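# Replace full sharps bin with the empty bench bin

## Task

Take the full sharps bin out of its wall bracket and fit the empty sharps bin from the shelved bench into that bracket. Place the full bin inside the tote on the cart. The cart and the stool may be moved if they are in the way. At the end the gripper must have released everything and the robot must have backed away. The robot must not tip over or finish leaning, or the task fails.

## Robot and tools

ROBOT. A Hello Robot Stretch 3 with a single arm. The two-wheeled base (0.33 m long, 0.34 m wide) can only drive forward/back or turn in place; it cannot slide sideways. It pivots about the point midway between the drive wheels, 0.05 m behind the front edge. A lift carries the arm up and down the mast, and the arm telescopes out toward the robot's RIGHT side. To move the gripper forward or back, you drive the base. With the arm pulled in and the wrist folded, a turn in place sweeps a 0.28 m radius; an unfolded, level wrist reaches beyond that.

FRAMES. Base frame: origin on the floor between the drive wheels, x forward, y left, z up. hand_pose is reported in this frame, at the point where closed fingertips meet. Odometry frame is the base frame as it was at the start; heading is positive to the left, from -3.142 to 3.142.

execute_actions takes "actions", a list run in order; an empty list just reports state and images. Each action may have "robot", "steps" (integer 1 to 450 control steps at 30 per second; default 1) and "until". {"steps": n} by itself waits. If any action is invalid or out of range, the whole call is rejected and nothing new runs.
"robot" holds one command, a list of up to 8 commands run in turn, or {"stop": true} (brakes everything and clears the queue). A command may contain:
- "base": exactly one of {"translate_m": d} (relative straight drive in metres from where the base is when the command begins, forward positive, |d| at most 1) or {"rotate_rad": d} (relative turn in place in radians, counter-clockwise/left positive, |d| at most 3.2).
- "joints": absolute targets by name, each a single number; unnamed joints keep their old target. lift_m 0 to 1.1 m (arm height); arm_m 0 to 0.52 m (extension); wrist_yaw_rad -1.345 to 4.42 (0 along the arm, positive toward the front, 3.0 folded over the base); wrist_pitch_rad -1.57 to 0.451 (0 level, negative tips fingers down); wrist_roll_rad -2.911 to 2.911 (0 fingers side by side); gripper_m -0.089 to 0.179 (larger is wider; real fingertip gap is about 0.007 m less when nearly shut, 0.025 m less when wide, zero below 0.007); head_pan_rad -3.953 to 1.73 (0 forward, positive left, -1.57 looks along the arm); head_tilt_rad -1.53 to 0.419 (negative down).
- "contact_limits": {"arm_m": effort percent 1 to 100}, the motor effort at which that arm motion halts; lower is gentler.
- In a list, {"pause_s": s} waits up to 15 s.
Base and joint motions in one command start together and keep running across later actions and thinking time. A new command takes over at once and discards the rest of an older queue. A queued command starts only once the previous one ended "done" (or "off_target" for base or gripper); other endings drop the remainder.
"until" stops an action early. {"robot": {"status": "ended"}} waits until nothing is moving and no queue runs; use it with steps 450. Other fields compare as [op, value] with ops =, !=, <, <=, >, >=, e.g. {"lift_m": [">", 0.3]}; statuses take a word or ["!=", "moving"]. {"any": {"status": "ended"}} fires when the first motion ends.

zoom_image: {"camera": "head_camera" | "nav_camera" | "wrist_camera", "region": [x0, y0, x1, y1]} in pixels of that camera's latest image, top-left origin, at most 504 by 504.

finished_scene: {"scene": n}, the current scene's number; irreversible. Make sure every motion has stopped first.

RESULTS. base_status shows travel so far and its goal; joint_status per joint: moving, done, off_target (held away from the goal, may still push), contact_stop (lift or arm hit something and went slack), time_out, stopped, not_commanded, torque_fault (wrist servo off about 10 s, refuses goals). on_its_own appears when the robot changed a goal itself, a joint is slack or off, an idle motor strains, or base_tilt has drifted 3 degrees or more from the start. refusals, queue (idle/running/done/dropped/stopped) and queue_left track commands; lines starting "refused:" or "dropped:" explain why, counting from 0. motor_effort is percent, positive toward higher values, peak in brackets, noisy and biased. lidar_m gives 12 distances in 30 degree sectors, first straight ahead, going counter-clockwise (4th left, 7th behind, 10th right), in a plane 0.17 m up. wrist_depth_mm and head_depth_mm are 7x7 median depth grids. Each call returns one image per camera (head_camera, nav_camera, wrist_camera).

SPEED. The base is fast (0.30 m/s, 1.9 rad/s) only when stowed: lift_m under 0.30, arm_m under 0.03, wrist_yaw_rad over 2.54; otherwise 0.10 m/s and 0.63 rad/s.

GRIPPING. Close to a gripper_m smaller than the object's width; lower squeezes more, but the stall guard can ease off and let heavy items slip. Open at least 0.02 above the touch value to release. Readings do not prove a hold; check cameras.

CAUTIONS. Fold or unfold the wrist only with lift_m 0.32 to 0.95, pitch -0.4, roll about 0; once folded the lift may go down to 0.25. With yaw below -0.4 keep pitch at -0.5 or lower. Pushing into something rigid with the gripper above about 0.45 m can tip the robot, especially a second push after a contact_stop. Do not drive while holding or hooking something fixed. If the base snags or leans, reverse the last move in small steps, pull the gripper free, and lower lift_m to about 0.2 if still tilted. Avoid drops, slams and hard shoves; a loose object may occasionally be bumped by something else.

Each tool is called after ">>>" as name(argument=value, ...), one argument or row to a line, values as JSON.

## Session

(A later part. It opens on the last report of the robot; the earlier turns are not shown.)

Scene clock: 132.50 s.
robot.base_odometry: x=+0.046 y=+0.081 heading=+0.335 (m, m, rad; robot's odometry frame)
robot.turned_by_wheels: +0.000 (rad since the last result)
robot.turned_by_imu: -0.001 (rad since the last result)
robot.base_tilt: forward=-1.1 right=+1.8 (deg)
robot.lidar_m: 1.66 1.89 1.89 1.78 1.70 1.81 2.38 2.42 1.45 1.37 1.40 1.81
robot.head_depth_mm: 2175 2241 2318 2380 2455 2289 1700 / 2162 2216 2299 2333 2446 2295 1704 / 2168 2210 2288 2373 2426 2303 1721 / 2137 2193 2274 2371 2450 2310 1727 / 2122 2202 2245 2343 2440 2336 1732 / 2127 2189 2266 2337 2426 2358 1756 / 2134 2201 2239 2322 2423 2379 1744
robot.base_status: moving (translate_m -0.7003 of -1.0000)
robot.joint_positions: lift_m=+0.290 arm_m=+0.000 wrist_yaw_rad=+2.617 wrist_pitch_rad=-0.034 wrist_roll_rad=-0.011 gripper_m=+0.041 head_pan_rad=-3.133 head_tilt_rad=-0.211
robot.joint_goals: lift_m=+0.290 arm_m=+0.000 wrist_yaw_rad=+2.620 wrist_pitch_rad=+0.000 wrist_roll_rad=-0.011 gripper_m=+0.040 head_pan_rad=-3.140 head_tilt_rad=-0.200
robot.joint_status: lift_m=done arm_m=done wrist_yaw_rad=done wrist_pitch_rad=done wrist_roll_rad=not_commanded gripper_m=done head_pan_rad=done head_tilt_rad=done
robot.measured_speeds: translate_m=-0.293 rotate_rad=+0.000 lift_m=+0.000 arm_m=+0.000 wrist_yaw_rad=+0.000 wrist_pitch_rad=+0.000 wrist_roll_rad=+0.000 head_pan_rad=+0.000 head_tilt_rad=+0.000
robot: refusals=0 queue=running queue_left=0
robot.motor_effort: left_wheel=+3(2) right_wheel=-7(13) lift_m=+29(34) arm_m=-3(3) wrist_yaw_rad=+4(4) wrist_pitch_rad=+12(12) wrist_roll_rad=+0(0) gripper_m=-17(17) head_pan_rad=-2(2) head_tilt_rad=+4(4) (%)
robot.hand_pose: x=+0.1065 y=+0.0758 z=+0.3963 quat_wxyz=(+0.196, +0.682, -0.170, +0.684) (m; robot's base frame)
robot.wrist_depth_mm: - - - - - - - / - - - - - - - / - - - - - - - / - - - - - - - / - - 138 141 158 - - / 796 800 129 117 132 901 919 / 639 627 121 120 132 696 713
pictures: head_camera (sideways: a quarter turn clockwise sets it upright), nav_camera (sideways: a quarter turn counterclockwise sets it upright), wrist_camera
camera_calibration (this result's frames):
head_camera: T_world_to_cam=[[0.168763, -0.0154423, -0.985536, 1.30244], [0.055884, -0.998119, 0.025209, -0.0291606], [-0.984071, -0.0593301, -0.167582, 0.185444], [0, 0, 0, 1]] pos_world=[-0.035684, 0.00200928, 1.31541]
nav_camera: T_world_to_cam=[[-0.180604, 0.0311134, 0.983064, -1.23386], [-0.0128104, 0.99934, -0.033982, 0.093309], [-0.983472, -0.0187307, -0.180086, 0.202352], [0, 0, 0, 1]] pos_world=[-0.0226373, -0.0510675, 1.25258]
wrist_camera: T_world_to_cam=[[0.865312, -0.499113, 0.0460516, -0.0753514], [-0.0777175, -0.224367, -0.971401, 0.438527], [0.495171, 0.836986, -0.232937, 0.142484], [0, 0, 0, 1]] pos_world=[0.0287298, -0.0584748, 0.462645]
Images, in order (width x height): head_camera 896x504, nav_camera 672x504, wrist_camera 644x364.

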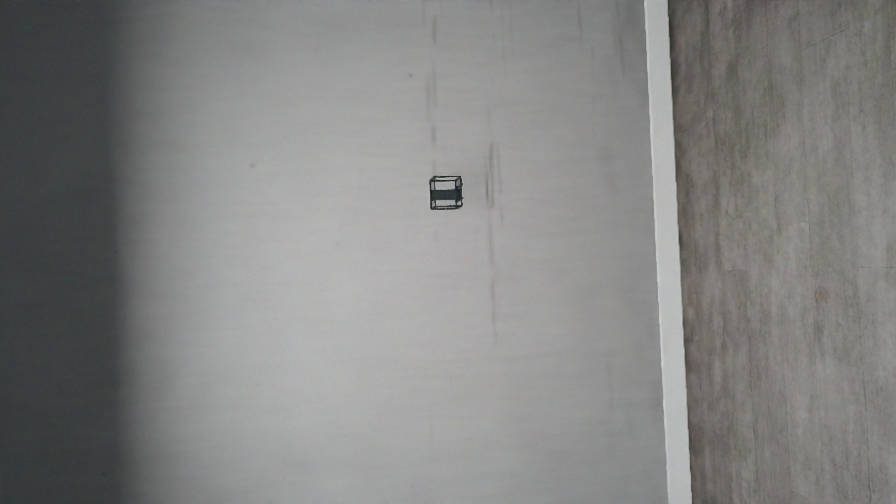

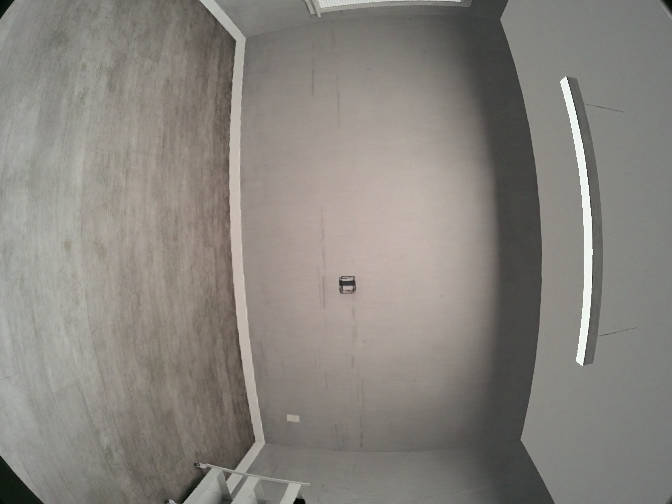

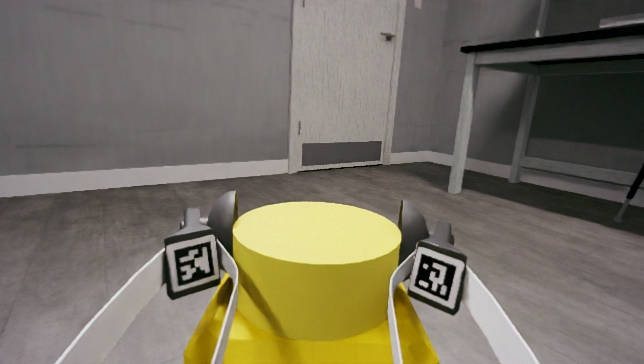

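>>> execute_actions(
  actions=[
    {"robot":{"base":{"translate_m":-1.0}},"steps":200,"until":{"robot":{"x":["<",-0.55]}}},
    {"robot":{"base":{"translate_m":-0.65}},"steps":200,"until":{"robot":{"status":"ended"}}},
  ],
)

Scene clock: 138.03 s.
robot.base_odometry: x=-1.168 y=-0.342 heading=+0.335 (m, m, rad; robot's odometry frame)
robot.turned_by_wheels: +0.000 (rad since the last result)
robot.turned_by_imu: -0.002 (rad since the last result)
robot.base_tilt: forward=-0.6 right=+1.7 (deg)
robot.lidar_m: 2.93 2.60 1.80 1.27 1.69 1.17 1.10 1.12 1.46 2.07 1.67 1.94
robot.head_depth_mm: 987 1019 1054 1084 1125 1165 1206 / 981 1018 1048 1087 1118 1162 1198 / 983 1010 1046 1080 1110 1155 1195 / 979 1009 1045 1075 1113 1156 1201 / 974 1003 1035 1074 1110 1147 1189 / 972 1002 1032 1069 1104 1141 1188 / 973 1001 1034 1067 1099 1141 1182
robot.base_status: done (translate_m -0.6500 of -0.6500)
robot.joint_positions: lift_m=+0.290 arm_m=+0.000 wrist_yaw_rad=+2.618 wrist_pitch_rad=-0.034 wrist_roll_rad=-0.011 gripper_m=+0.041 head_pan_rad=-3.133 head_tilt_rad=-0.210
robot.joint_goals: lift_m=+0.290 arm_m=+0.000 wrist_yaw_rad=+2.620 wrist_pitch_rad=+0.000 wrist_roll_rad=-0.011 gripper_m=+0.040 head_pan_rad=-3.140 head_tilt_rad=-0.200
robot.joint_status: lift_m=done arm_m=done wrist_yaw_rad=done wrist_pitch_rad=done wrist_roll_rad=not_commanded gripper_m=done head_pan_rad=done head_tilt_rad=done
robot.measured_speeds: translate_m=+0.000 rotate_rad=+0.000 lift_m=+0.000 arm_m=+0.000 wrist_yaw_rad=+0.000 wrist_pitch_rad=+0.000 wrist_roll_rad=+0.000 head_pan_rad=+0.000 head_tilt_rad=+0.000
robot: refusals=0 queue=done queue_left=0
robot.motor_effort: left_wheel=+4(9) right_wheel=-5(8) lift_m=+30(30) arm_m=-3(3) wrist_yaw_rad=+3(4) wrist_pitch_rad=+12(12) wrist_roll_rad=+0(0) gripper_m=-18(18) head_pan_rad=-2(2) head_tilt_rad=+4(4) (%)
robot.hand_pose: x=+0.1063 y=+0.0759 z=+0.3963 quat_wxyz=(+0.196, +0.682, -0.170, +0.684) (m; robot's base frame)
robot.wrist_depth_mm: - - - - - - - / - - - - - - - / - - - - - - - / - - - - - - - / - - 138 141 158 - - / 791 799 129 117 131 894 927 / 643 630 122 120 131 694 713
pictures: head_camera (sideways: a quarter turn clockwise sets it upright), nav_camera (sideways: a quarter turn counterclockwise sets it upright), wrist_camera
camera_calibration (this result's frames):
head_camera: T_world_to_cam=[[0.168301, -0.0154515, -0.985615, 1.30255], [0.0558647, -0.998121, 0.0251869, -0.0291317], [-0.984151, -0.0593, -0.167121, 0.184844], [0, 0, 0, 1]] pos_world=[-0.0356776, 0.00201064, 1.31543]
nav_camera: T_world_to_cam=[[-0.180143, 0.031123, 0.983148, -1.23398], [-0.0127951, 0.999341, -0.03398, 0.0933063], [-0.983557, -0.0187007, -0.179626, 0.201753], [0, 0, 0, 1]] pos_world=[-0.022662, -0.0510668, 1.25259]
wrist_camera: T_world_to_cam=[[0.86562, -0.49858, 0.0460514, -0.0752672], [-0.0775793, -0.224415, -0.971401, 0.438523], [0.494655, 0.837291, -0.232937, 0.142517], [0, 0, 0, 1]] pos_world=[0.0286764, -0.0584439, 0.462645]
Images, in order (width x height): head_camera 896x504, nav_camera 672x504, wrist_camera 644x364.

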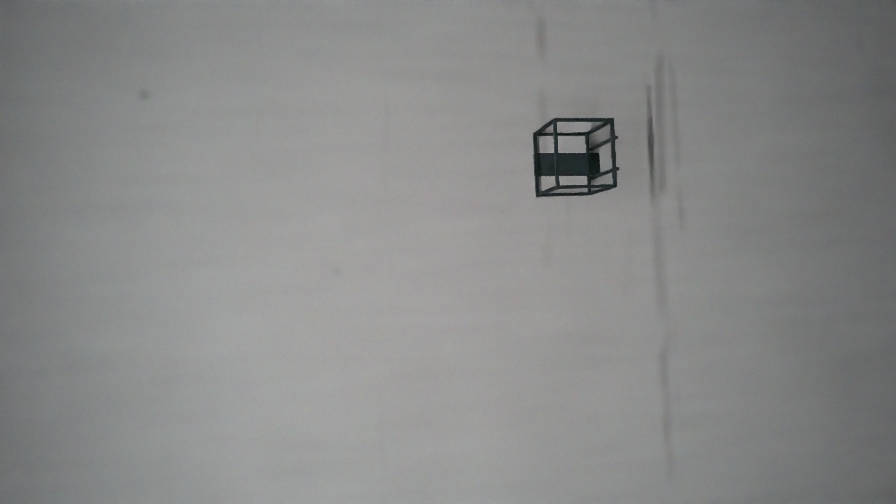

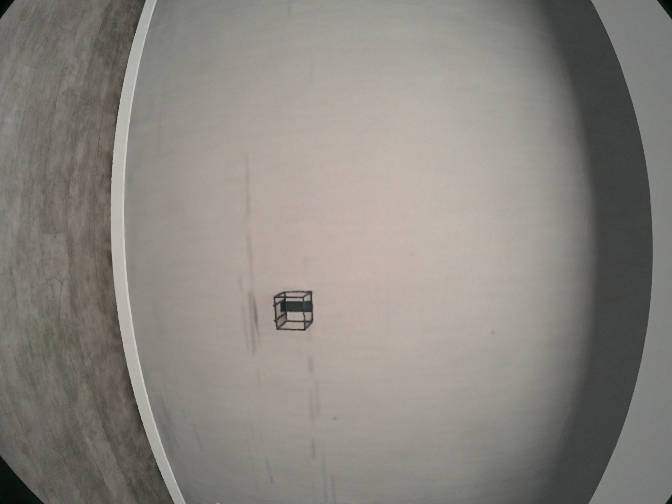

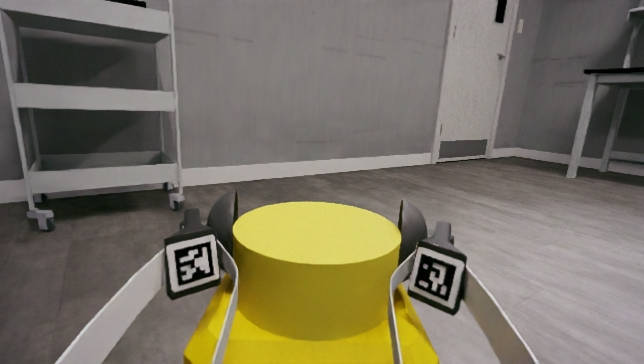

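>>> execute_actions(
  actions=[
    {"robot":[{"base":{"translate_m":-0.18}},{"base":{"rotate_rad":-1.495}},{"base":{"translate_m":-0.152}}],"steps":8},
    {"steps":1},
  ],
)

Scene clock: 141.50 s.
robot.base_odometry: x=-1.182 y=-0.347 heading=+0.335 (m, m, rad; robot's odometry frame)
robot.turned_by_wheels: +0.000 (rad since the last result)
robot.turned_by_imu: -0.001 (rad since the last result)
robot.base_tilt: forward=-1.7 right=+0.2 (deg)
robot.lidar_m: 2.94 2.60 1.80 1.26 1.68 1.15 1.09 1.11 1.44 2.08 1.67 1.94
robot.head_depth_mm: 976 1004 1044 1076 1113 1147 1192 / 975 1005 1034 1070 1103 1146 1189 / 971 1001 1033 1059 1097 1145 1189 / 969 995 1026 1061 1098 1143 1185 / 965 995 1022 1062 1094 1132 1175 / 961 991 1025 1052 1093 1136 1171 / 958 988 1022 1047 1089 1128 1171
robot.base_status: moving (translate_m -0.0143 of -0.1800)
robot.joint_positions: lift_m=+0.290 arm_m=+0.000 wrist_yaw_rad=+2.618 wrist_pitch_rad=-0.034 wrist_roll_rad=-0.011 gripper_m=+0.041 head_pan_rad=-3.133 head_tilt_rad=-0.210
robot.joint_goals: lift_m=+0.290 arm_m=+0.000 wrist_yaw_rad=+2.620 wrist_pitch_rad=+0.000 wrist_roll_rad=-0.011 gripper_m=+0.040 head_pan_rad=-3.140 head_tilt_rad=-0.200
robot.joint_status: lift_m=done arm_m=done wrist_yaw_rad=done wrist_pitch_rad=done wrist_roll_rad=not_commanded gripper_m=done head_pan_rad=done head_tilt_rad=done
robot.measured_speeds: translate_m=-0.087 rotate_rad=+0.000 lift_m=+0.000 arm_m=+0.000 wrist_yaw_rad=+0.000 wrist_pitch_rad=+0.000 wrist_roll_rad=+0.000 head_pan_rad=+0.000 head_tilt_rad=+0.000
robot: refusals=0 queue=running queue_left=2
robot.motor_effort: left_wheel=-1(3) right_wheel=-12(14) lift_m=+29(30) arm_m=-3(3) wrist_yaw_rad=+3(3) wrist_pitch_rad=+12(12) wrist_roll_rad=+0(0) gripper_m=-18(17) head_pan_rad=-2(3) head_tilt_rad=+4(4) (%)
robot.hand_pose: x=+0.1063 y=+0.0759 z=+0.3963 quat_wxyz=(+0.196, +0.682, -0.170, +0.684) (m; robot's base frame)
robot.wrist_depth_mm: - - - - - - - / - - - - - - - / - - - - - - - / - - - - - - - / - - 137 140 158 - - / 797 812 129 117 131 915 898 / 628 638 122 120 132 686 712
pictures: head_camera (sideways: a quarter turn clockwise sets it upright), nav_camera (sideways: a quarter turn counterclockwise sets it upright), wrist_camera
camera_calibration (this result's frames):
head_camera: T_world_to_cam=[[0.168296, -0.0154527, -0.985615, 1.30255], [0.0558579, -0.998121, 0.0251866, -0.0291314], [-0.984153, -0.0592932, -0.167117, 0.184838], [0, 0, 0, 1]] pos_world=[-0.0356775, 0.00201093, 1.31543]
nav_camera: T_world_to_cam=[[-0.180138, 0.0311243, 0.983149, -1.23398], [-0.0127883, 0.999341, -0.03398, 0.0933062], [-0.983558, -0.0186939, -0.179621, 0.201748], [0, 0, 0, 1]] pos_world=[-0.0226625, -0.0510666, 1.25259]
wrist_camera: T_world_to_cam=[[0.865618, -0.498582, 0.0460532, -0.0752684], [-0.0775785, -0.224415, -0.971401, 0.438523], [0.494658, 0.837289, -0.232937, 0.142517], [0, 0, 0, 1]] pos_world=[0.0286765, -0.058444, 0.462645]
Images, in order (width x height): head_camera 896x504, nav_camera 672x504, wrist_camera 644x364.

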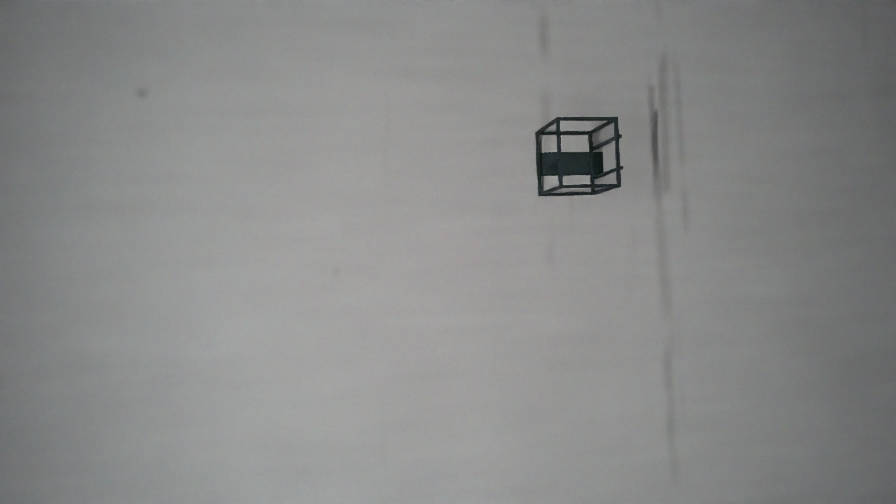

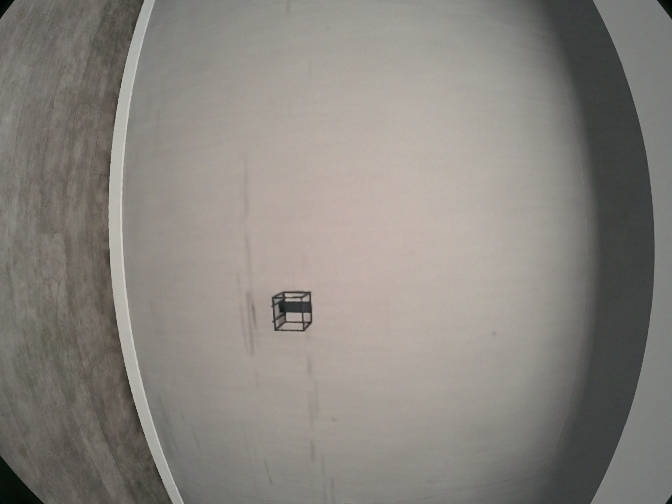

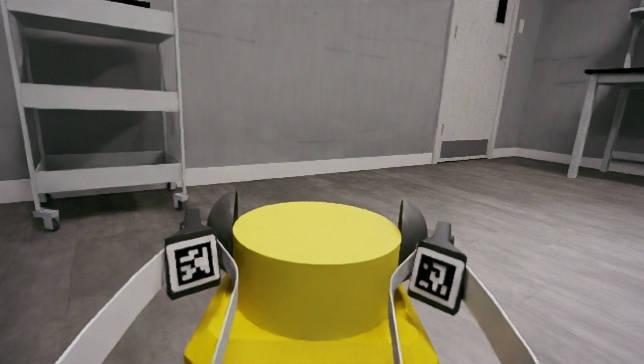

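>>> execute_actions(
  actions=[
    {"robot":{"joints":{"lift_m":1.095,"head_pan_rad":-1.57,"head_tilt_rad":-0.35}},"steps":100,"until":{"robot":{"base_status":["!=","moving"]}}},
  ],
)

Scene clock: 143.43 s.
robot.base_odometry: x=-1.338 y=-0.402 heading=+0.335 (m, m, rad; robot's odometry frame)
robot.turned_by_wheels: +0.000 (rad since the last result)
robot.turned_by_imu: +0.000 (rad since the last result)
robot.base_tilt: forward=-0.6 right=+1.6 (deg)
robot.lidar_m: 3.36 2.58 1.33 1.24 1.42 0.98 0.92 0.94 1.22 2.09 1.76 1.95
robot.head_depth_mm: 1820 1909 2046 2156 2268 1868 1480 / 1802 1899 2032 2142 2261 1890 1484 / 1809 1886 1990 2144 2269 1894 1488 / 1790 1879 2019 2108 2272 1899 1507 / 1792 1874 1998 2116 2270 1927 1501 / 1785 1884 1977 2104 2260 1935 1505 / 1768 1867 1998 2108 2198 1954 1522
robot.base_status: done (translate_m -0.1800 of -0.1800)
robot.joint_positions: lift_m=+0.436 arm_m=+0.000 wrist_yaw_rad=+2.618 wrist_pitch_rad=-0.035 wrist_roll_rad=-0.011 gripper_m=+0.041 head_pan_rad=-1.577 head_tilt_rad=-0.346
robot.joint_goals: lift_m=+1.095 arm_m=+0.000 wrist_yaw_rad=+2.620 wrist_pitch_rad=+0.000 wrist_roll_rad=-0.011 gripper_m=+0.040 head_pan_rad=-1.570 head_tilt_rad=-0.350
robot.joint_status: lift_m=moving arm_m=done wrist_yaw_rad=done wrist_pitch_rad=done wrist_roll_rad=not_commanded gripper_m=done head_pan_rad=done head_tilt_rad=done
robot.measured_speeds: translate_m=+0.000 rotate_rad=+0.000 lift_m=+0.110 arm_m=+0.000 wrist_yaw_rad=+0.000 wrist_pitch_rad=+0.000 wrist_roll_rad=+0.000 head_pan_rad=+0.000 head_tilt_rad=+0.000
robot: refusals=0 queue=running queue_left=0
robot.motor_effort: left_wheel=+3(9) right_wheel=-4(13) lift_m=+53(60) arm_m=-3(2) wrist_yaw_rad=+3(3) wrist_pitch_rad=+13(13) wrist_roll_rad=+0(0) gripper_m=-18(17) head_pan_rad=+3(36) head_tilt_rad=-1(12) (%)
robot.hand_pose: x=+0.1063 y=+0.0759 z=+0.5420 quat_wxyz=(+0.196, +0.682, -0.170, +0.684) (m; robot's base frame)
robot.wrist_depth_mm: - - - - - - - / - - - - - - - / - - - - - - - / - - - - - - - / - - 138 141 158 - - / - - 129 117 131 - - / 828 861 122 120 131 941 914
pictures: head_camera (sideways: a quarter turn clockwise sets it upright), nav_camera (sideways: a quarter turn counterclockwise sets it upright), wrist_camera
camera_calibration (this result's frames):
head_camera: T_world_to_cam=[[0.0188003, 0.299804, -0.953816, 1.26189], [0.998819, 0.0371217, 0.0313554, -0.0429095], [0.0448077, -0.953278, -0.298752, 0.349894], [0, 0, 0, 1]] pos_world=[0.00345699, -0.0431793, 1.30949]
nav_camera: T_world_to_cam=[[-0.0346439, -0.310969, 0.949788, -1.19126], [-0.999391, 0.00675473, -0.0342416, 0.0996591], [0.00423253, -0.950396, -0.311014, 0.366737], [0, 0, 0, 1]] pos_world=[0.0567761, -0.0225737, 1.24892]
wrist_camera: T_world_to_cam=[[0.86578, -0.498301, 0.0460507, -0.0819441], [-0.0778821, -0.225073, -0.971224, 0.580096], [0.494327, 0.83728, -0.233673, 0.176929], [0, 0, 0, 1]] pos_world=[0.0286641, -0.0584076, 0.60852]
Images, in order (width x height): head_camera 896x504, nav_camera 672x504, wrist_camera 644x364.

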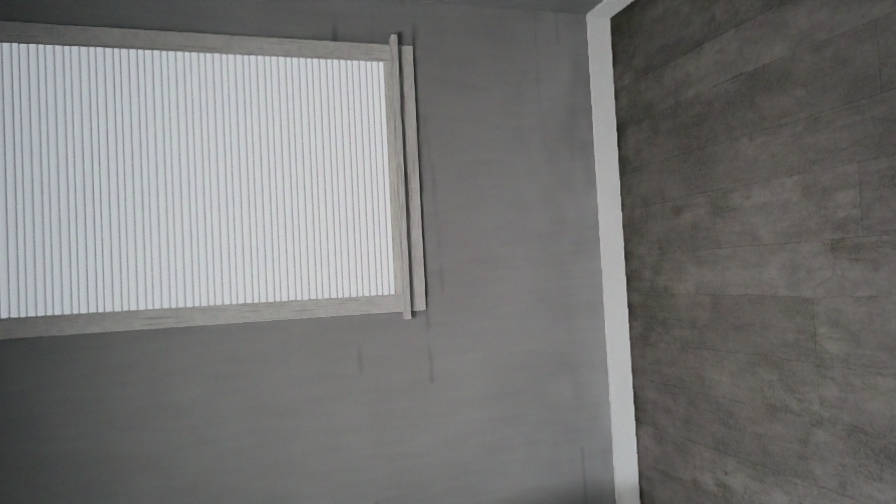

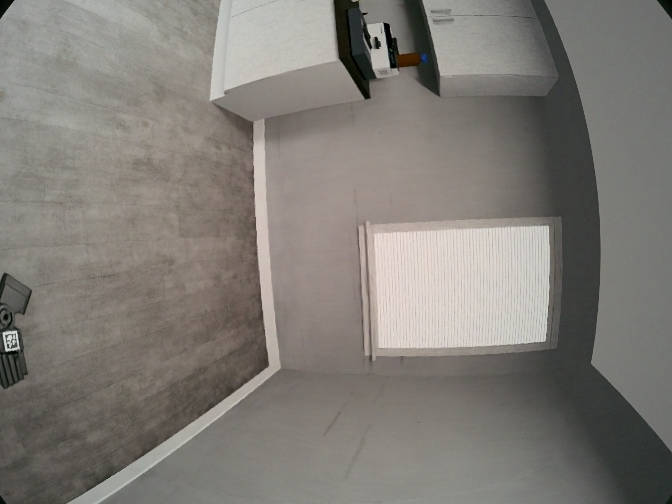

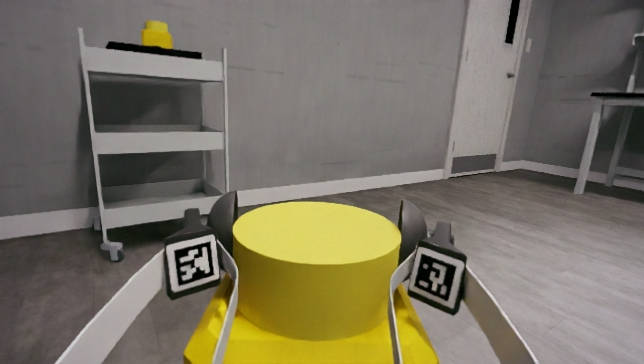

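>>> execute_actions(
  actions=[
    {"robot":{"base":{"rotate_rad":-1.495},"joints":{"wrist_yaw_rad":0.0}},"steps":200,"until":{"robot":{"base_status":["!=","moving"]}}},
    {"robot":{"base":{"translate_m":-0.152},"joints":{"arm_m":0.3}},"steps":200,"until":{"robot":{"status":"ended"}}},
  ],
)

Scene clock: 150.40 s.
robot.base_odometry: x=-1.399 y=-0.262 heading=-1.160 (m, m, rad; robot's odometry frame)
robot.turned_by_wheels: -1.495 (rad since the last result)
robot.turned_by_imu: -1.521 (rad since the last result)
robot.base_tilt: forward=-0.6 right=+1.6 (deg)
robot.lidar_m: 2.24 1.90 2.32 3.14 2.16 1.15 1.09 1.31 0.96 0.92 0.96 1.31
robot.head_depth_mm: 769 801 866 911 968 1037 1110 / 768 804 - 920 972 1041 1118 / 772 811 - 639 975 1045 1127 / 774 813 855 902 974 1052 1134 / 775 819 864 918 979 1056 1135 / 776 817 868 926 989 1051 1140 / 780 820 871 924 988 1060 1134
robot.base_status: done (translate_m -0.1520 of -0.1520)
robot.joint_positions: lift_m=+1.095 arm_m=+0.300 wrist_yaw_rad=+0.001 wrist_pitch_rad=-0.035 wrist_roll_rad=-0.011 gripper_m=+0.041 head_pan_rad=-1.577 head_tilt_rad=-0.346
robot.joint_goals: lift_m=+1.095 arm_m=+0.300 wrist_yaw_rad=+0.000 wrist_pitch_rad=+0.000 wrist_roll_rad=-0.011 gripper_m=+0.040 head_pan_rad=-1.570 head_tilt_rad=-0.350
robot.joint_status: lift_m=done arm_m=done wrist_yaw_rad=done wrist_pitch_rad=done wrist_roll_rad=not_commanded gripper_m=done head_pan_rad=done head_tilt_rad=done
robot.measured_speeds: translate_m=+0.000 rotate_rad=+0.000 lift_m=+0.000 arm_m=+0.000 wrist_yaw_rad=+0.000 wrist_pitch_rad=+0.000 wrist_roll_rad=+0.000 head_pan_rad=+0.000 head_tilt_rad=+0.000
robot: refusals=0 queue=done queue_left=0
robot.motor_effort: left_wheel=+4(8) right_wheel=-4(10) lift_m=+53(52) arm_m=+3(5) wrist_yaw_rad=-1(7) wrist_pitch_rad=+13(13) wrist_roll_rad=+0(0) gripper_m=-18(17) head_pan_rad=+3(2) head_tilt_rad=-2(1) (%)
robot.hand_pose: x=-0.0212 y=-0.7000 z=+1.2004 quat_wxyz=(+0.711, +0.013, -0.703, -0.012) (m; robot's base frame)
robot.wrist_depth_mm: 352 351 350 351 347 345 345 / 365 362 362 361 361 355 356 / 377 379 374 374 374 370 372 / 396 393 393 386 391 386 385 / 411 409 138 141 158 398 406 / 432 426 129 117 131 418 418 / 447 444 122 120 132 436 437
pictures: head_camera (sideways: a quarter turn clockwise sets it upright), nav_camera (sideways: a quarter turn counterclockwise sets it upright), wrist_camera
camera_calibration (this result's frames):
head_camera: T_world_to_cam=[[0.0187211, 0.299999, -0.953756, 1.26181], [0.998809, 0.0373831, 0.0313641, -0.0429208], [0.0450635, -0.953207, -0.298942, 0.350141], [0, 0, 0, 1]] pos_world=[0.00346855, -0.0431815, 1.30948]
nav_camera: T_world_to_cam=[[-0.0345617, -0.311168, 0.949726, -1.19118], [-0.999392, 0.00649375, -0.0342415, 0.099659], [0.0044876, -0.950333, -0.311204, 0.366983], [0, 0, 0, 1]] pos_world=[0.0567822, -0.0225496, 1.24892]
wrist_camera: T_world_to_cam=[[-0.998937, -0.00211791, 0.0460537, -0.0807356], [-0.0452718, 0.233826, -0.971224, 1.35681], [-0.00871156, -0.972276, -0.233673, -0.233929], [0, 0, 0, 1]] pos_world=[-0.0212623, -0.544872, 1.26682]
Images, in order (width x height): head_camera 896x504, nav_camera 672x504, wrist_camera 644x364.

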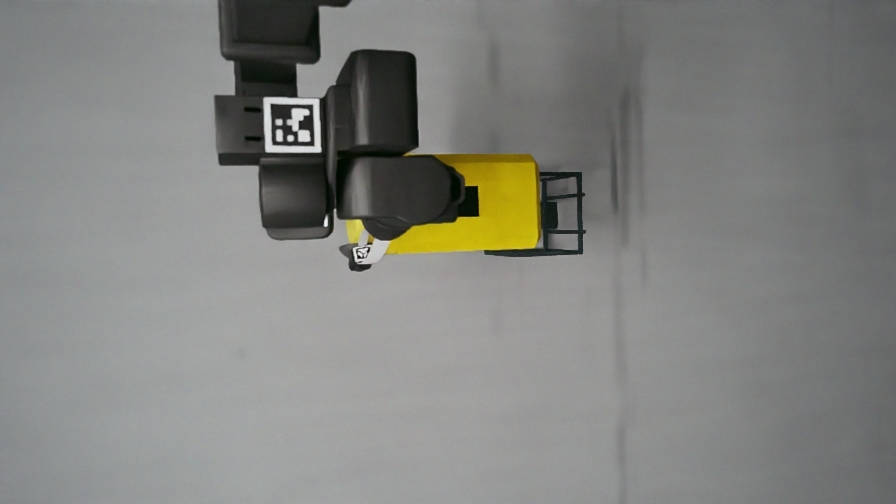

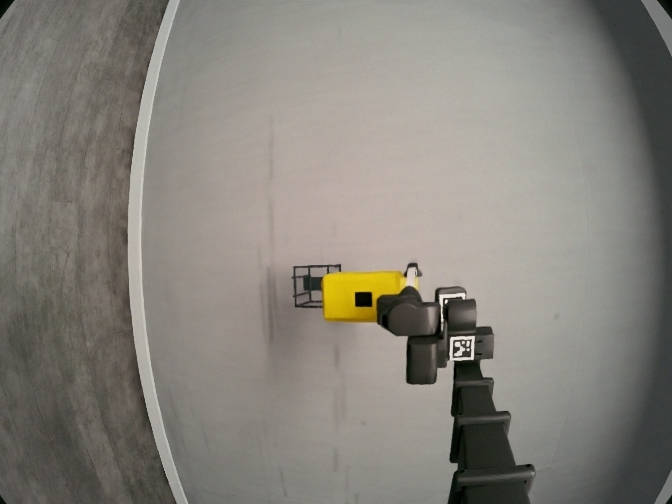

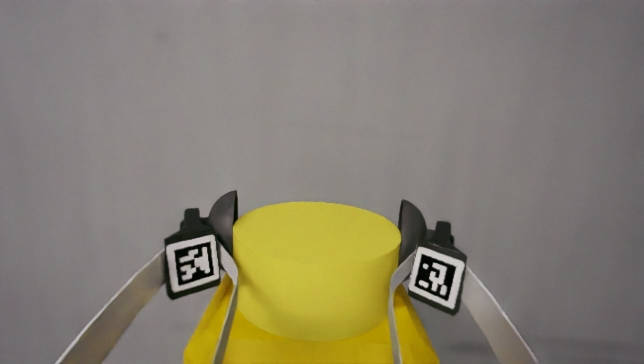

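>>> execute_actions(
  actions=[
    {"robot":{"joints":{"arm_m":0.476}},"steps":200,"until":{"robot":{"status":"ended"}}},
  ],
)

Scene clock: 153.37 s.
robot.base_odometry: x=-1.399 y=-0.262 heading=-1.160 (m, m, rad; robot's odometry frame)
robot.turned_by_wheels: +0.000 (rad since the last result)
robot.turned_by_imu: -0.001 (rad since the last result)
robot.base_tilt: forward=-0.6 right=+1.6 (deg)
robot.lidar_m: 2.24 1.89 2.32 3.14 2.16 1.14 1.09 1.31 0.96 0.92 0.96 1.31
robot.head_depth_mm: 767 800 869 909 971 1039 1116 / 769 805 868 911 971 1040 1125 / 770 804 - 896 972 1044 1127 / 773 815 863 911 975 1052 1129 / 774 820 866 924 982 1048 1133 / 776 820 867 923 983 1057 1139 / 778 821 874 924 984 1057 1141
robot.base_status: done (translate_m -0.1520 of -0.1520)
robot.joint_positions: lift_m=+1.095 arm_m=+0.476 wrist_yaw_rad=+0.001 wrist_pitch_rad=-0.035 wrist_roll_rad=-0.011 gripper_m=+0.041 head_pan_rad=-1.577 head_tilt_rad=-0.346
robot.joint_goals: lift_m=+1.095 arm_m=+0.476 wrist_yaw_rad=+0.000 wrist_pitch_rad=+0.000 wrist_roll_rad=-0.011 gripper_m=+0.040 head_pan_rad=-1.570 head_tilt_rad=-0.350
robot.joint_status: lift_m=done arm_m=done wrist_yaw_rad=done wrist_pitch_rad=done wrist_roll_rad=not_commanded gripper_m=done head_pan_rad=done head_tilt_rad=done
robot.measured_speeds: translate_m=+0.000 rotate_rad=+0.000 lift_m=+0.000 arm_m=+0.000 wrist_yaw_rad=+0.000 wrist_pitch_rad=+0.000 wrist_roll_rad=+0.000 head_pan_rad=+0.000 head_tilt_rad=+0.000
robot: refusals=0 queue=done queue_left=0
robot.motor_effort: left_wheel=+4(3) right_wheel=-4(4) lift_m=+54(53) arm_m=+2(2) wrist_yaw_rad=-1(1) wrist_pitch_rad=+13(13) wrist_roll_rad=+0(0) gripper_m=-19(17) head_pan_rad=+3(3) head_tilt_rad=-1(1) (%)
robot.hand_pose: x=-0.0212 y=-0.8760 z=+1.2004 quat_wxyz=(+0.711, +0.013, -0.703, -0.012) (m; robot's base frame)
robot.wrist_depth_mm: 186 186 185 184 184 183 182 / 193 191 191 190 190 189 188 / 200 200 198 198 198 196 196 / 209 208 206 205 205 204 202 / 217 215 137 141 158 213 209 / 225 227 129 117 132 220 220 / 237 236 122 121 132 232 230
pictures: head_camera (sideways: a quarter turn clockwise sets it upright), nav_camera (sideways: a quarter turn counterclockwise sets it upright), wrist_camera
camera_calibration (this result's frames):
head_camera: T_world_to_cam=[[0.0187212, 0.300004, -0.953754, 1.26181], [0.998809, 0.0373827, 0.0313643, -0.042921], [0.0450633, -0.953205, -0.298947, 0.350147], [0, 0, 0, 1]] pos_world=[0.00346854, -0.0431815, 1.30948]
nav_camera: T_world_to_cam=[[-0.0345618, -0.311173, 0.949725, -1.19118], [-0.999392, 0.00649416, -0.0342415, 0.099659], [0.00448738, -0.950331, -0.311209, 0.366989], [0, 0, 0, 1]] pos_world=[0.0567822, -0.0225493, 1.24892]
wrist_camera: T_world_to_cam=[[-0.998937, -0.00211708, 0.0460537, -0.0811078], [-0.0452716, 0.233825, -0.971224, 1.39797], [-0.00871236, -0.972276, -0.233673, -0.405054], [0, 0, 0, 1]] pos_world=[-0.0212623, -0.720876, 1.26682]
Images, in order (width x height): head_camera 896x504, nav_camera 672x504, wrist_camera 644x364.

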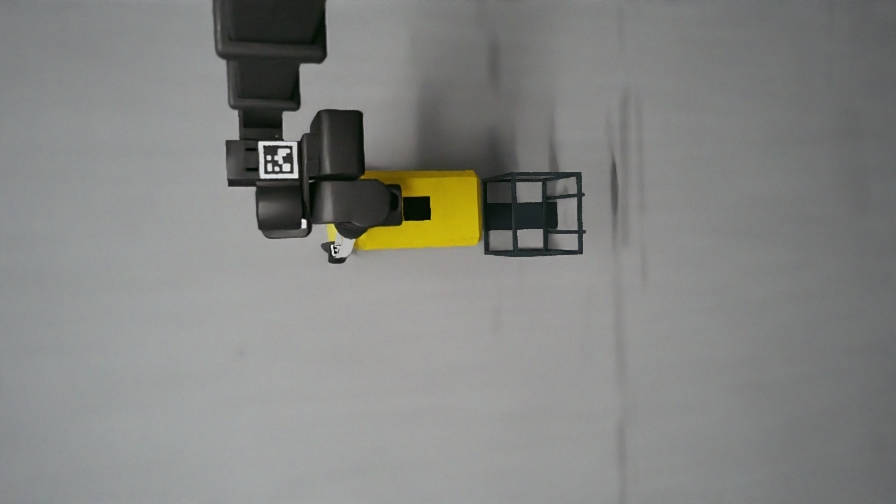

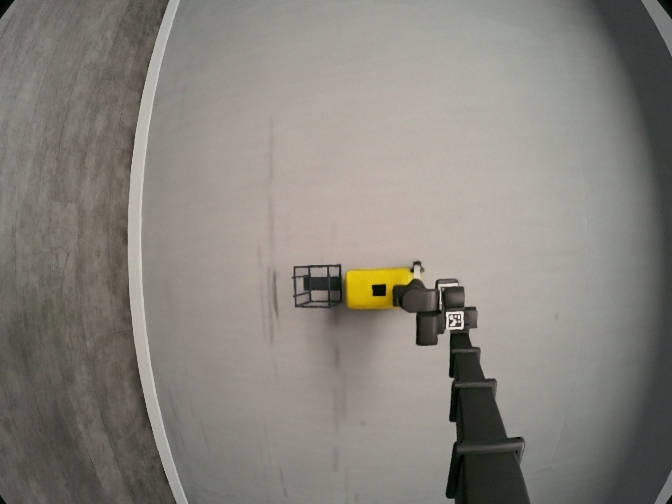

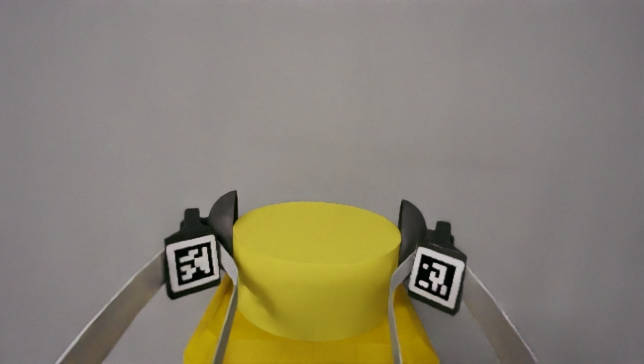

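>>> zoom_image(
  camera="head_camera",
  region=[400, 150, 600, 275],
)

Region (400, 150, 600, 275) of head_camera's 896x504 image, scaled by 2.520, with more detail than that image has; it fills the top 315 rows of this view, and the rest is white.

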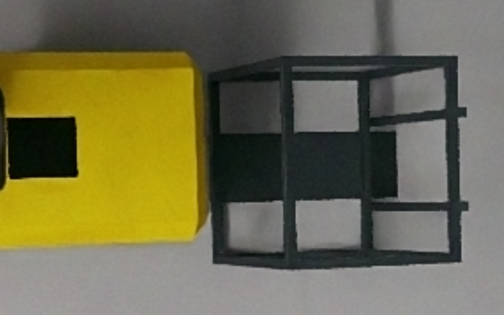

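>>> execute_actions(
  actions=[
    {"robot":{"base":{"rotate_rad":-0.014},"joints":{"arm_m":0.473,"lift_m":1.075}},"steps":100,"until":{"robot":{"base_status":["!=","moving"]}}},
    {"robot":{"base":{"translate_m":0.020}},"steps":100,"until":{"robot":{"status":"ended"}}},
  ],
)

>>> zoom_image(
  camera="head_camera",
  region=[400, 150, 600, 275],
)

Scene clock: 157.17 s.
robot.base_odometry: x=-1.391 y=-0.281 heading=-1.173 (m, m, rad; robot's odometry frame)
robot.turned_by_wheels: -0.014 (rad since the last result)
robot.turned_by_imu: -0.015 (rad since the last result)
robot.base_tilt: forward=-0.6 right=+1.6 (deg)
robot.lidar_m: 2.23 1.89 2.26 3.17 2.22 1.17 1.11 1.33 0.96 0.92 0.96 1.29
robot.head_depth_mm: 771 813 - 912 973 1042 1122 / 772 811 873 912 974 1045 1123 / 772 812 - 893 976 1048 1122 / 771 815 863 908 977 1045 1125 / 773 815 862 922 979 1045 1128 / 776 817 866 921 984 1048 1128 / 777 821 867 918 983 1054 1131
robot.base_status: done (translate_m +0.0200 of +0.0200)
robot.joint_positions: lift_m=+1.075 arm_m=+0.473 wrist_yaw_rad=+0.000 wrist_pitch_rad=-0.035 wrist_roll_rad=-0.011 gripper_m=+0.041 head_pan_rad=-1.577 head_tilt_rad=-0.346
robot.joint_goals: lift_m=+1.075 arm_m=+0.473 wrist_yaw_rad=+0.000 wrist_pitch_rad=+0.000 wrist_roll_rad=-0.011 gripper_m=+0.040 head_pan_rad=-1.570 head_tilt_rad=-0.350
robot.joint_status: lift_m=done arm_m=done wrist_yaw_rad=done wrist_pitch_rad=done wrist_roll_rad=not_commanded gripper_m=done head_pan_rad=done head_tilt_rad=done
robot.measured_speeds: translate_m=+0.000 rotate_rad=+0.000 lift_m=+0.000 arm_m=+0.000 wrist_yaw_rad=+0.000 wrist_pitch_rad=+0.000 wrist_roll_rad=+0.000 head_pan_rad=+0.000 head_tilt_rad=+0.000
robot: refusals=0 queue=done queue_left=0
robot.motor_effort: left_wheel=+4(11) right_wheel=-4(15) lift_m=+30(50) arm_m=-3(4) wrist_yaw_rad=+1(1) wrist_pitch_rad=+12(13) wrist_roll_rad=+0(0) gripper_m=-18(18) head_pan_rad=+3(3) head_tilt_rad=-1(1) (%)
robot.hand_pose: x=-0.0214 y=-0.8735 z=+1.1811 quat_wxyz=(+0.711, +0.013, -0.703, -0.012) (m; robot's base frame)
robot.wrist_depth_mm: 187 187 186 186 185 186 186 / 193 193 193 193 193 193 193 / 201 201 201 201 199 200 200 / 208 209 210 209 209 207 208 / 217 217 137 141 158 216 217 / 226 227 129 117 131 227 227 / 238 237 122 120 132 235 236
pictures: head_camera (sideways: a quarter turn clockwise sets it upright), nav_camera (sideways: a quarter turn counterclockwise sets it upright), wrist_camera
camera_calibration (this result's frames):
head_camera: T_world_to_cam=[[0.0187212, 0.300004, -0.953754, 1.26181], [0.998809, 0.0373828, 0.0313643, -0.042921], [0.0450634, -0.953205, -0.298947, 0.350147], [0, 0, 0, 1]] pos_world=[0.00346854, -0.0431815, 1.30948]
nav_camera: T_world_to_cam=[[-0.0345618, -0.311173, 0.949725, -1.19118], [-0.999392, 0.00649404, -0.0342415, 0.099659], [0.00448749, -0.950331, -0.311208, 0.366989], [0, 0, 0, 1]] pos_world=[0.0567822, -0.0225493, 1.24892]
wrist_camera: T_world_to_cam=[[-0.998938, -0.00112953, 0.0460538, -0.0796051], [-0.0450406, 0.23387, -0.971224, 1.37871], [-0.00967358, -0.972267, -0.233673, -0.407144], [0, 0, 0, 1]] pos_world=[-0.0213614, -0.718382, 1.24756]
Images, in order (width x height): head_camera 896x504, nav_camera 672x504, wrist_camera 644x364.

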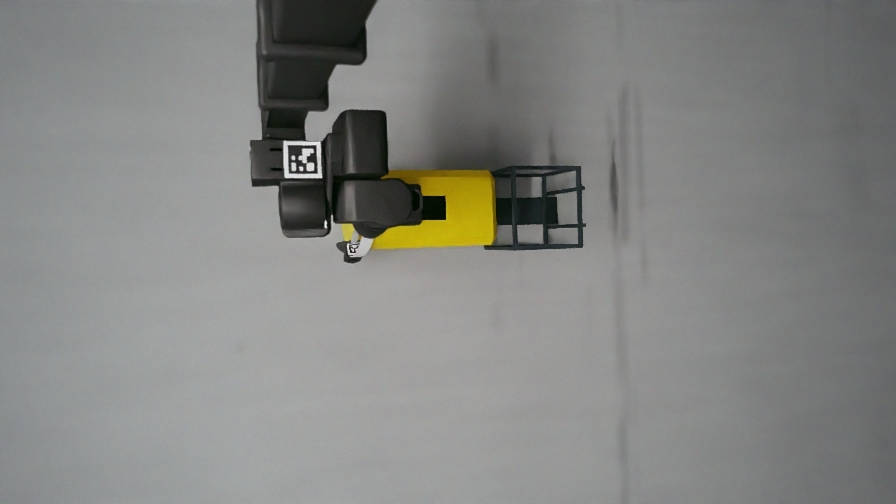

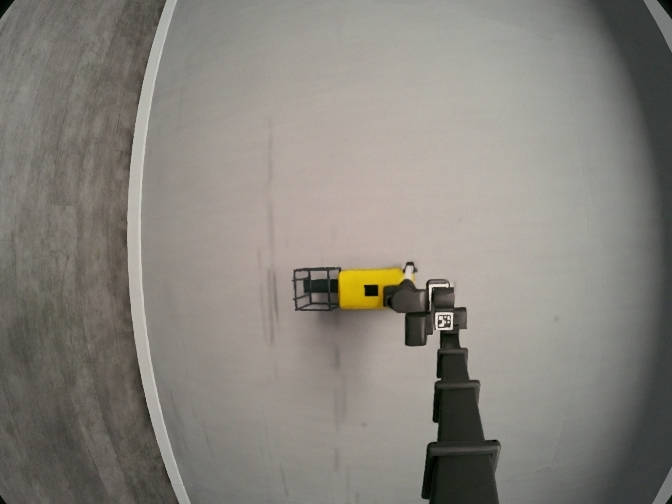

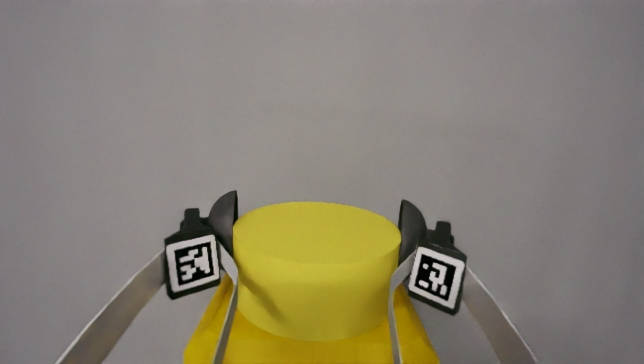

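Region (400, 150, 600, 275) of head_camera's 896x504 image, scaled by 2.520, with more detail than that image has; it fills the top 315 rows of this view, and the rest is white.

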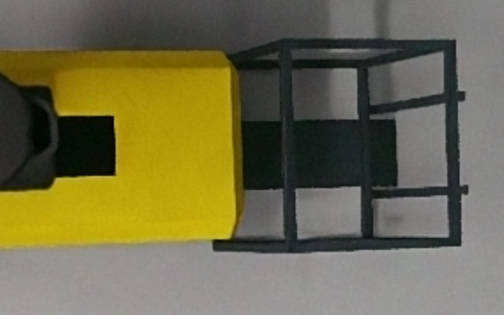

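>>> execute_actions(
  actions=[
    {"robot":{"joints":{"lift_m":1.04}},"steps":100,"until":{"robot":{"status":"ended"}}},
  ],
)

>>> zoom_image(
  camera="head_camera",
  region=[400, 150, 600, 275],
)

Scene clock: 158.73 s.
robot.base_odometry: x=-1.391 y=-0.281 heading=-1.173 (m, m, rad; robot's odometry frame)
robot.turned_by_wheels: +0.000 (rad since the last result)
robot.turned_by_imu: +0.000 (rad since the last result)
robot.base_tilt: forward=-0.6 right=+1.6 (deg)
robot.lidar_m: 2.22 1.88 2.26 3.17 2.21 1.17 1.11 1.33 0.96 0.92 0.96 1.30
robot.head_depth_mm: 769 814 845 928 971 1040 1114 / 772 815 845 914 975 1040 1123 / 771 816 849 866 976 1044 1126 / 773 814 855 905 977 1045 1124 / 773 818 862 916 977 1048 1131 / 772 817 867 915 979 1049 1125 / 773 819 865 922 984 1050 1135
robot.base_status: done (translate_m +0.0200 of +0.0200)
robot.joint_positions: lift_m=+1.040 arm_m=+0.473 wrist_yaw_rad=+0.000 wrist_pitch_rad=-0.033 wrist_roll_rad=-0.011 gripper_m=+0.041 head_pan_rad=-1.577 head_tilt_rad=-0.346
robot.joint_goals: lift_m=+1.040 arm_m=+0.473 wrist_yaw_rad=+0.000 wrist_pitch_rad=+0.000 wrist_roll_rad=-0.011 gripper_m=+0.040 head_pan_rad=-1.570 head_tilt_rad=-0.350
robot.joint_status: lift_m=done arm_m=done wrist_yaw_rad=done wrist_pitch_rad=done wrist_roll_rad=not_commanded gripper_m=done head_pan_rad=done head_tilt_rad=done
robot.measured_speeds: translate_m=+0.000 rotate_rad=+0.000 lift_m=+0.000 arm_m=+0.000 wrist_yaw_rad=+0.000 wrist_pitch_rad=+0.000 wrist_roll_rad=+0.000 head_pan_rad=+0.000 head_tilt_rad=+0.000
robot: refusals=0 queue=done queue_left=0
robot.motor_effort: left_wheel=+4(4) right_wheel=-5(6) lift_m=+29(34) arm_m=-3(2) wrist_yaw_rad=+1(1) wrist_pitch_rad=+12(13) wrist_roll_rad=+0(1) gripper_m=-17(17) head_pan_rad=+2(3) head_tilt_rad=-1(2) (%)
robot.hand_pose: x=-0.0214 y=-0.8735 z=+1.1465 quat_wxyz=(+0.711, +0.012, -0.703, -0.012) (m; robot's base frame)
robot.wrist_depth_mm: 186 187 187 186 186 187 187 / 194 194 193 194 194 194 193 / 201 200 201 199 201 201 200 / 209 209 209 207 208 208 207 / 218 217 138 142 166 216 216 / 226 226 130 117 131 225 227 / 236 235 122 120 132 235 236
pictures: head_camera (sideways: a quarter turn clockwise sets it upright), nav_camera (sideways: a quarter turn counterclockwise sets it upright), wrist_camera
camera_calibration (this result's frames):
head_camera: T_world_to_cam=[[0.0187212, 0.300004, -0.953754, 1.26181], [0.998809, 0.0373827, 0.0313643, -0.0429211], [0.0450633, -0.953205, -0.298947, 0.350147], [0, 0, 0, 1]] pos_world=[0.00346854, -0.0431815, 1.30948]
nav_camera: T_world_to_cam=[[-0.0345618, -0.311173, 0.949724, -1.19118], [-0.999392, 0.00649417, -0.0342415, 0.099659], [0.00448738, -0.950331, -0.311209, 0.36699], [0, 0, 0, 1]] pos_world=[0.0567822, -0.0225493, 1.24892]
wrist_camera: T_world_to_cam=[[-0.998939, -0.0010616, 0.0460471, -0.0779443], [-0.0450335, 0.23233, -0.971594, 1.34422], [-0.00966669, -0.972636, -0.232132, -0.417363], [0, 0, 0, 1]] pos_world=[-0.0213614, -0.718328, 1.21274]
Images, in order (width x height): head_camera 896x504, nav_camera 672x504, wrist_camera 644x364.

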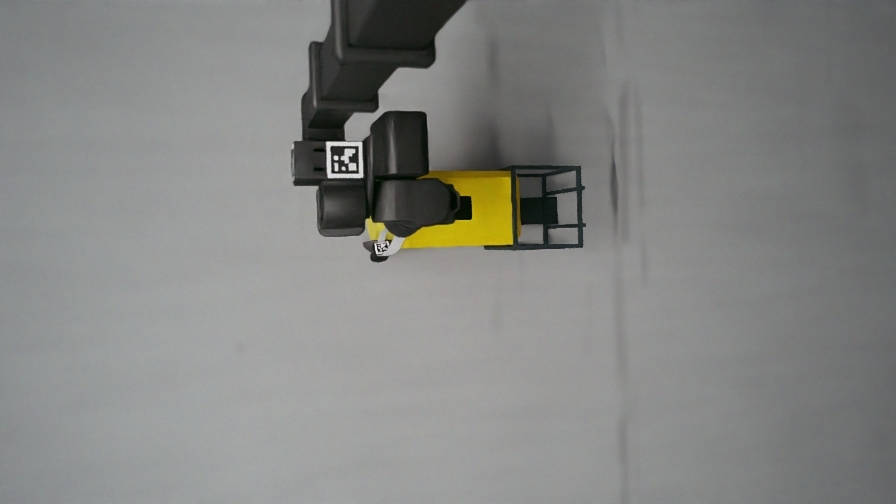

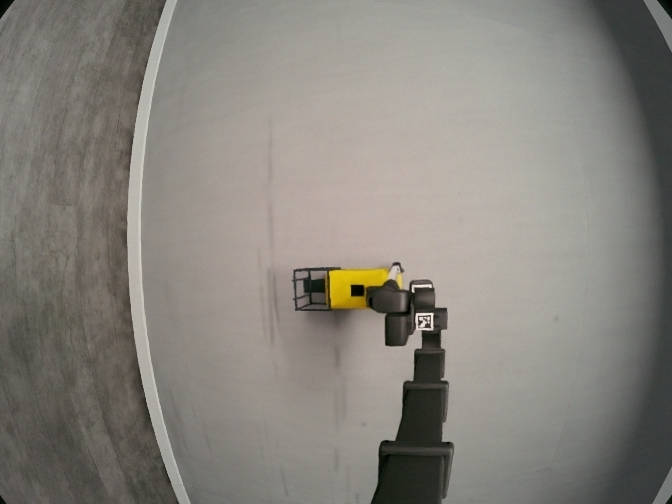

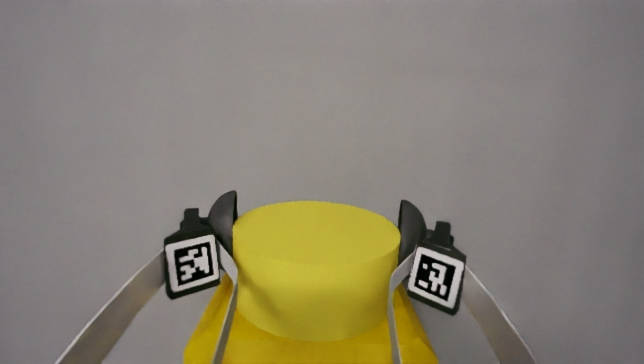

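Region (400, 150, 600, 275) of head_camera's 896x504 image, scaled by 2.520, with more detail than that image has; it fills the top 315 rows of this view, and the rest is white.

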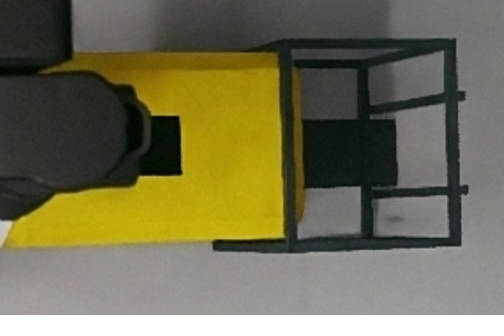

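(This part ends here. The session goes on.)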